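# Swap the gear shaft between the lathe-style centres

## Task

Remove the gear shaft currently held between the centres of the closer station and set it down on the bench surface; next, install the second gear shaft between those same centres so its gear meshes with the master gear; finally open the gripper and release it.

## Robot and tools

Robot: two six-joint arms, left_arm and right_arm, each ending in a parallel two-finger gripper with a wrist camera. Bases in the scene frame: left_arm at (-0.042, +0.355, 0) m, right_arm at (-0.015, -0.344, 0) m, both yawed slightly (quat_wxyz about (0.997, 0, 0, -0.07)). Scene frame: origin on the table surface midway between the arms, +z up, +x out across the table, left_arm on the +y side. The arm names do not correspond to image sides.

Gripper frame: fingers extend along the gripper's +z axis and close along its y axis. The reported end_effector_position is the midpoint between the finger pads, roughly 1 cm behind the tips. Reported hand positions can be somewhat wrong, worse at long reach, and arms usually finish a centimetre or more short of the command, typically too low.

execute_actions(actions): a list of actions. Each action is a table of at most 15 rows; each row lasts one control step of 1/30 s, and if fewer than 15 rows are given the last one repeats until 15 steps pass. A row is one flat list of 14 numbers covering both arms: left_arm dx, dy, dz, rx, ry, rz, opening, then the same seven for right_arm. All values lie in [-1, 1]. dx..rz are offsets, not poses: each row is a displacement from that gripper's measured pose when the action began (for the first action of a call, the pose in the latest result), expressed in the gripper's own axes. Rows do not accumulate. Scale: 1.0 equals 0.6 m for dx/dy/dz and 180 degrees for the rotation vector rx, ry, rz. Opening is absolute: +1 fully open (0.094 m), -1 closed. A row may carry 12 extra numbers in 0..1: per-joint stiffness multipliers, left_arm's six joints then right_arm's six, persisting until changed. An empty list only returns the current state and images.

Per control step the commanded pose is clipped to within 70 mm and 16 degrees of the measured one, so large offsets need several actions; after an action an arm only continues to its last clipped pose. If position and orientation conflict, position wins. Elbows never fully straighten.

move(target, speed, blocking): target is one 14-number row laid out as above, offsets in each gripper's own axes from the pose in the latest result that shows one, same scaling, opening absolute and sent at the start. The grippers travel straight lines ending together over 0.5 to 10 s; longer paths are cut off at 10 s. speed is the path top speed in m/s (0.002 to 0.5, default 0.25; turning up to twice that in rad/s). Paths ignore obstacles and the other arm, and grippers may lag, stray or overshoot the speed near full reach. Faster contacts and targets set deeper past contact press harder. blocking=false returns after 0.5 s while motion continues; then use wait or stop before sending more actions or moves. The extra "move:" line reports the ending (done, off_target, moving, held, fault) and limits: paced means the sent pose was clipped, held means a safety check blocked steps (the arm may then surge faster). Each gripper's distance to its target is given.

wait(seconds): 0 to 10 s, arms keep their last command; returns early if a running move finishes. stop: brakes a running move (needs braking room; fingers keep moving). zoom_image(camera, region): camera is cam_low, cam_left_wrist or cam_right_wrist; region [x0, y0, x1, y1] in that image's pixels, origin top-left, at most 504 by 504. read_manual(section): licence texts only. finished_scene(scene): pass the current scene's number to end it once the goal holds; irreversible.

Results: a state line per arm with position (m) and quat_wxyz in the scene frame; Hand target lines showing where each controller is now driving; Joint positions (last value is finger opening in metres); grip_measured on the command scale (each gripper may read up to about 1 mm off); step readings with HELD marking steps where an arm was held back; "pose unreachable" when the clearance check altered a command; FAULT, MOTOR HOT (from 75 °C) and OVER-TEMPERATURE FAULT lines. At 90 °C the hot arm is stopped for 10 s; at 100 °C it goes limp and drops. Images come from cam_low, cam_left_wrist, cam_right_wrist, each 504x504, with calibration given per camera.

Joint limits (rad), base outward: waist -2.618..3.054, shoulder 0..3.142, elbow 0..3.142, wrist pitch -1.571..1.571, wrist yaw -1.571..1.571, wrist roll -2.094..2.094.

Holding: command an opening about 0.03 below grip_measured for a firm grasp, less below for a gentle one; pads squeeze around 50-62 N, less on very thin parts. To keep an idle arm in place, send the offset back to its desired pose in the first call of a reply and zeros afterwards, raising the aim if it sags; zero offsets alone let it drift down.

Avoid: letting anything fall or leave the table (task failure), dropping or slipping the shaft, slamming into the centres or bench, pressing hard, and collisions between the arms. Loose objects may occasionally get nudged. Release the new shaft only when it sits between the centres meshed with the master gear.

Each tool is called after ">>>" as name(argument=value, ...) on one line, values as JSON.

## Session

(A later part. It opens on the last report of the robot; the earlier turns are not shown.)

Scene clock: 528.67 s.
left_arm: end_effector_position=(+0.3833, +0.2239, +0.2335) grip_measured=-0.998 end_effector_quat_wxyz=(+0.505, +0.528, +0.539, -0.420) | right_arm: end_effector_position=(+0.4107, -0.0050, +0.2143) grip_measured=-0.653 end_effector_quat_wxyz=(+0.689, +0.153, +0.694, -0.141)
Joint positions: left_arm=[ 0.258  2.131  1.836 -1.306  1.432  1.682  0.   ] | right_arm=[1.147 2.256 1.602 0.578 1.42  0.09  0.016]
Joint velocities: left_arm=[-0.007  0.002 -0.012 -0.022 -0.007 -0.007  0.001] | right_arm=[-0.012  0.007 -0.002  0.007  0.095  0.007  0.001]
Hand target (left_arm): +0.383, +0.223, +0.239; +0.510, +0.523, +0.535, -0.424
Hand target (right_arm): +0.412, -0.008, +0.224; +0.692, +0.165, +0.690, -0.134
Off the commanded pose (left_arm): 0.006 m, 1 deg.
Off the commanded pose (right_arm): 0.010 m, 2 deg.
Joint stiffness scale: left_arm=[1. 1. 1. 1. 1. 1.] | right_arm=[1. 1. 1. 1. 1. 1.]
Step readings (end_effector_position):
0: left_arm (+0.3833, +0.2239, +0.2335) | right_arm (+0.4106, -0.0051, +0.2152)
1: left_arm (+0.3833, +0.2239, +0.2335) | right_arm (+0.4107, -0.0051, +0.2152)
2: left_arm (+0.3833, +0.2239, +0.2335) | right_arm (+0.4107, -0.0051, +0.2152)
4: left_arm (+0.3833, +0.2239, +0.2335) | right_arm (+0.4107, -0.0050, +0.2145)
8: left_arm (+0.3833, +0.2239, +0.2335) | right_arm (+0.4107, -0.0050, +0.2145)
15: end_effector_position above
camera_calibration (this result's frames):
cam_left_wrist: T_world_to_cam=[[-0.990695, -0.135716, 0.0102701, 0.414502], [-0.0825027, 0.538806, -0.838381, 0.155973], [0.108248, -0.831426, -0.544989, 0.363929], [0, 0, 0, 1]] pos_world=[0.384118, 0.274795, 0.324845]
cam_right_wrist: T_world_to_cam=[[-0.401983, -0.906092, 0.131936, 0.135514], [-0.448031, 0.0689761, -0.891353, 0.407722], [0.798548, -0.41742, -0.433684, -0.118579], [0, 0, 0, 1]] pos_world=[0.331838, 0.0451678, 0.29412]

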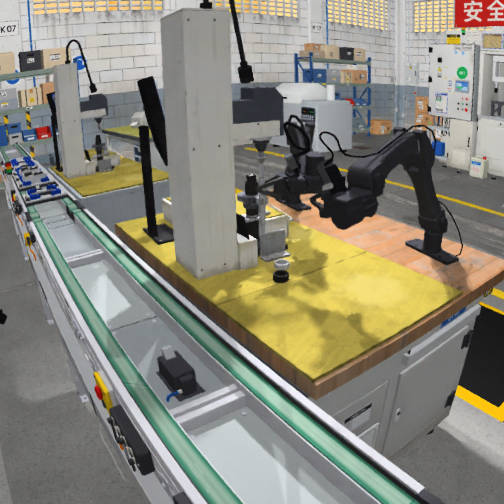

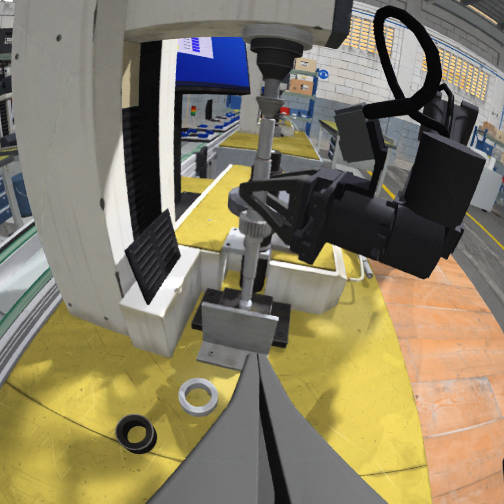

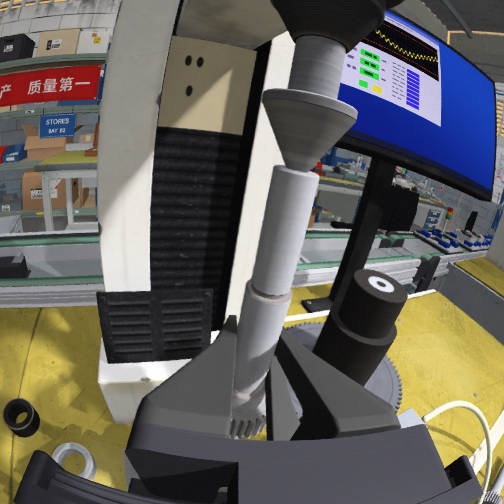

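Seated. Release and retreat.

>>> execute_actions(actions=[[[-0.01,0,0,0,-0.006,0,-1,-0.016,0,0,0,-0.002,0.009,-0.6],[-0.01,0,0,0,-0.006,0,-1,-0.016,0,0,0,-0.002,0.009,-0.45],[-0.01,0,0,0,-0.006,0,-1,-0.016,0,0,0,-0.002,0.009,-0.3],[-0.01,0,0,0,-0.006,0,-1,-0.016,0,0,0,-0.002,0.009,-0.15],[-0.01,0,0,0,-0.006,0,-1,-0.016,0,0,0,-0.002,0.009,-0.1],[-0.01,0,0,0,-0.006,0,-1,-0.016,0,0,0,-0.002,0.009,-0.1],[-0.01,0,0,0,-0.006,0,-1,-0.018,0,-0.01,-0.004,-0.002,0.009,-0.1],[-0.01,0,0,0,-0.006,0,-1,-0.020,0,-0.02,-0.008,-0.002,0.009,-0.1],[-0.01,0,0,0,-0.006,0,-1,-0.022,0,-0.03,-0.012,-0.002,0.009,-0.1],[-0.01,0,0,0,-0.006,0,-1,-0.024,0,-0.04,-0.016,-0.002,0.009,-0.1],[-0.01,0,0,0,-0.006,0,-1,-0.026,0,-0.05,-0.020,-0.002,0.009,-0.1],[-0.01,0,0,0,-0.006,0,-1,-0.028,0,-0.06,-0.024,-0.002,0.009,-0.1],[-0.01,0,0,0,-0.006,0,-1,-0.030,0,-0.07,-0.028,-0.002,0.009,-0.1],[-0.01,0,0,0,-0.006,0,-1,-0.030,0,-0.08,-0.030,-0.002,0.009,-0.1]]])

Scene clock: 536.73 s.
left_arm: end_effector_position=(+0.3833, +0.2239, +0.2335) grip_measured=-0.998 end_effector_quat_wxyz=(+0.505, +0.528, +0.539, -0.420) | right_arm: end_effector_position=(+0.3820, +0.0063, +0.2252) grip_measured=-0.102 end_effector_quat_wxyz=(+0.695, +0.139, +0.696, -0.114)
Joint positions: left_arm=[ 0.258  2.131  1.836 -1.306  1.432  1.682  0.   ] | right_arm=[1.207 2.185 1.521 0.609 1.42  0.088 0.042]
Joint velocities: left_arm=[ 0.002 -0.007 -0.017 -0.022 -0.037 -0.007  0.001] | right_arm=[ 0.408 -0.266 -0.193  0.051 -0.007 -0.037 -0.   ]
Hand target (left_arm): +0.383, +0.223, +0.239; +0.510, +0.523, +0.535, -0.424
Hand target (right_arm): +0.368, +0.014, +0.232; +0.698, +0.131, +0.697, -0.100
Off the commanded pose (left_arm): 0.006 m, 1 deg.
Off the commanded pose (right_arm): 0.019 m, 2 deg.
Joint stiffness scale: left_arm=[1. 1. 1. 1. 1. 1.] | right_arm=[1. 1. 1. 1. 1. 1.]
Step readings (end_effector_position):
0: left_arm (+0.3833, +0.2239, +0.2335) | right_arm (+0.4107, -0.0050, +0.2143)
1: left_arm (+0.3833, +0.2239, +0.2335) | right_arm (+0.4107, -0.0050, +0.2143)
2: left_arm (+0.3833, +0.2239, +0.2335) | right_arm (+0.4107, -0.0050, +0.2144)
4: left_arm (+0.3833, +0.2239, +0.2335) | right_arm (+0.4107, -0.0050, +0.2159)
8: left_arm (+0.3833, +0.2239, +0.2335) | right_arm (+0.4104, -0.0050, +0.2169)
15: end_effector_position above
camera_calibration (this result's frames):
cam_left_wrist: T_world_to_cam=[[-0.990695, -0.135716, 0.0102701, 0.414502], [-0.0825027, 0.538806, -0.838381, 0.155973], [0.108248, -0.831426, -0.544989, 0.363929], [0, 0, 0, 1]] pos_world=[0.384118, 0.274795, 0.324845]
cam_right_wrist: T_world_to_cam=[[-0.347847, -0.930733, 0.112869, 0.116496], [-0.442682, 0.0569259, -0.89487, 0.402643], [0.826459, -0.361243, -0.43182, -0.0977019], [0, 0, 0, 1]] pos_world=[0.299512, 0.0502117, 0.304974]

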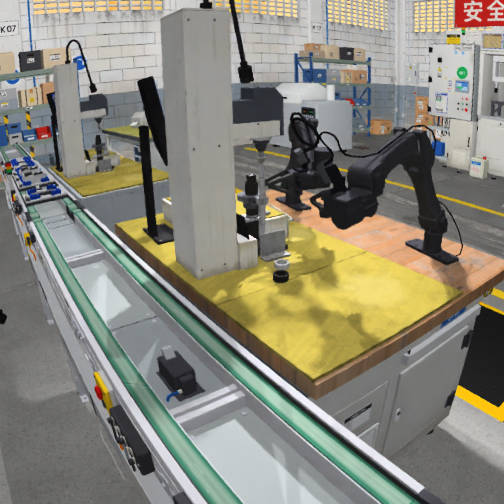

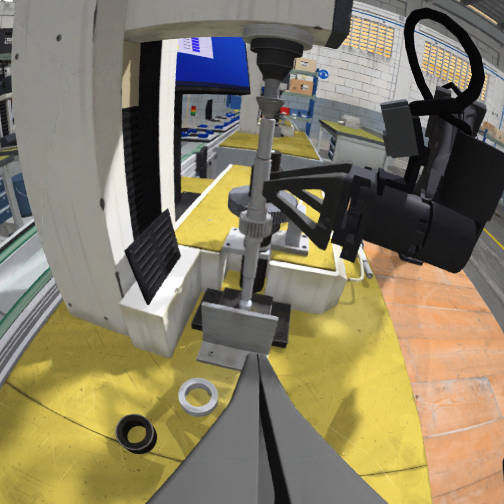

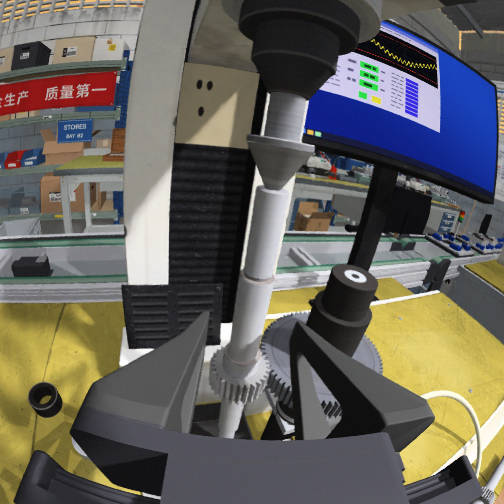

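>>> execute_actions(actions=[])

>>> zoom_image(camera="cam_right_wrist", region=[200, 310, 320, 440])

>>> zoom_image(camera="cam_left_wrist", region=[200, 180, 340, 320])

Scene clock: 538.50 s.
left_arm: end_effector_position=(+0.3833, +0.2239, +0.2335) grip_measured=-0.998 end_effector_quat_wxyz=(+0.505, +0.528, +0.539, -0.420) | right_arm: end_effector_position=(+0.3671, +0.0192, +0.2326) grip_measured=-0.102 end_effector_quat_wxyz=(+0.700, +0.133, +0.696, -0.092)
Joint positions: left_arm=[ 0.258  2.131  1.836 -1.306  1.432  1.682  0.   ] | right_arm=[1.246 2.169 1.515 0.626 1.42  0.086 0.042]
Joint velocities: left_arm=[-0.002  0.007 -0.012 -0.022 -0.037  0.066  0.   ] | right_arm=[-0.017 -0.022 -0.002  0.007 -0.037 -0.007 -0.001]
Hand target (left_arm): +0.383, +0.223, +0.239; +0.510, +0.523, +0.535, -0.424
Hand target (right_arm): +0.368, +0.014, +0.232; +0.698, +0.131, +0.697, -0.100
Off the commanded pose (left_arm): 0.006 m, 1 deg.
Off the commanded pose (right_arm): 0.005 m, 1 deg.
Joint stiffness scale: left_arm=[1. 1. 1. 1. 1. 1.] | right_arm=[1. 1. 1. 1. 1. 1.]
camera_calibration (this result's frames):
cam_left_wrist: T_world_to_cam=[[-0.990695, -0.135716, 0.0102701, 0.414502], [-0.0825027, 0.538806, -0.838381, 0.155973], [0.108248, -0.831426, -0.544989, 0.363929], [0, 0, 0, 1]] pos_world=[0.384118, 0.274795, 0.324845]
cam_right_wrist: T_world_to_cam=[[-0.312859, -0.945596, 0.0892616, 0.115413], [-0.434475, 0.05891, -0.898755, 0.399799], [0.844601, -0.319966, -0.429268, -0.0856114], [0, 0, 0, 1]] pos_world=[0.282118, 0.0581891, 0.31227]

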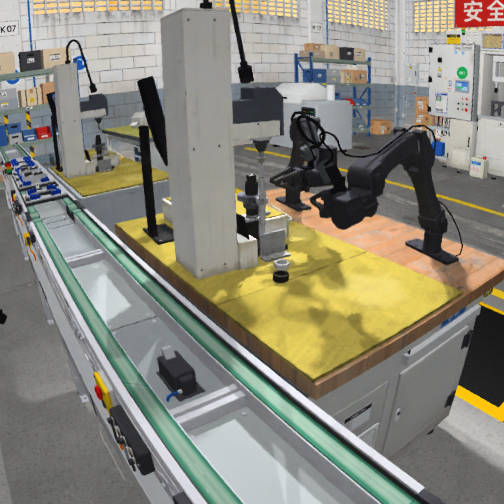

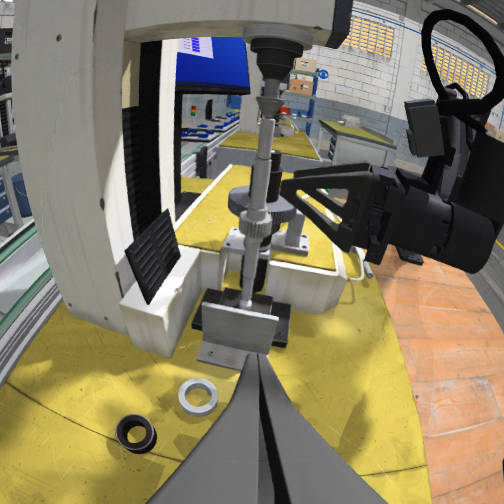

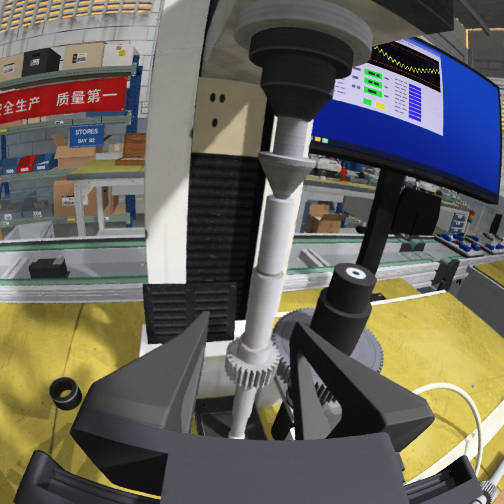

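Region (200, 310, 320, 440) of cam_right_wrist's 504x504 image, scaled by 3.877, with more detail than that image has; it fills the left 465 columns of this view, and the rest is white.

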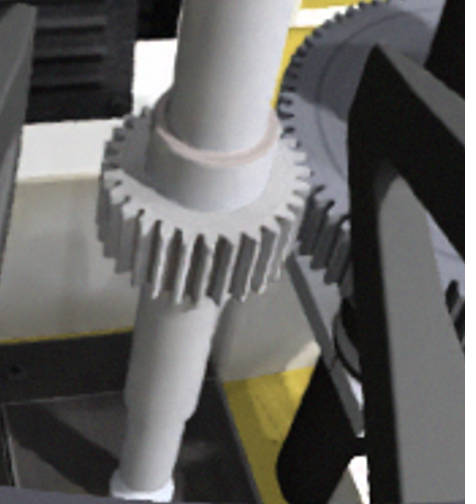

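Region (200, 180, 340, 320) of cam_left_wrist's 504x504 image, scaled by 3.600, with more detail than that image has.

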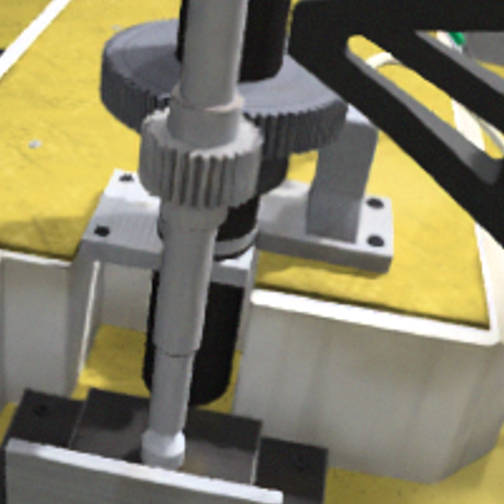

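The new shaft is seated on both centres and its teeth are in mesh with the master gear. The old shaft is lying on the bench.

>>> finished_scene(scene=2)

The scene is finished: the task was done.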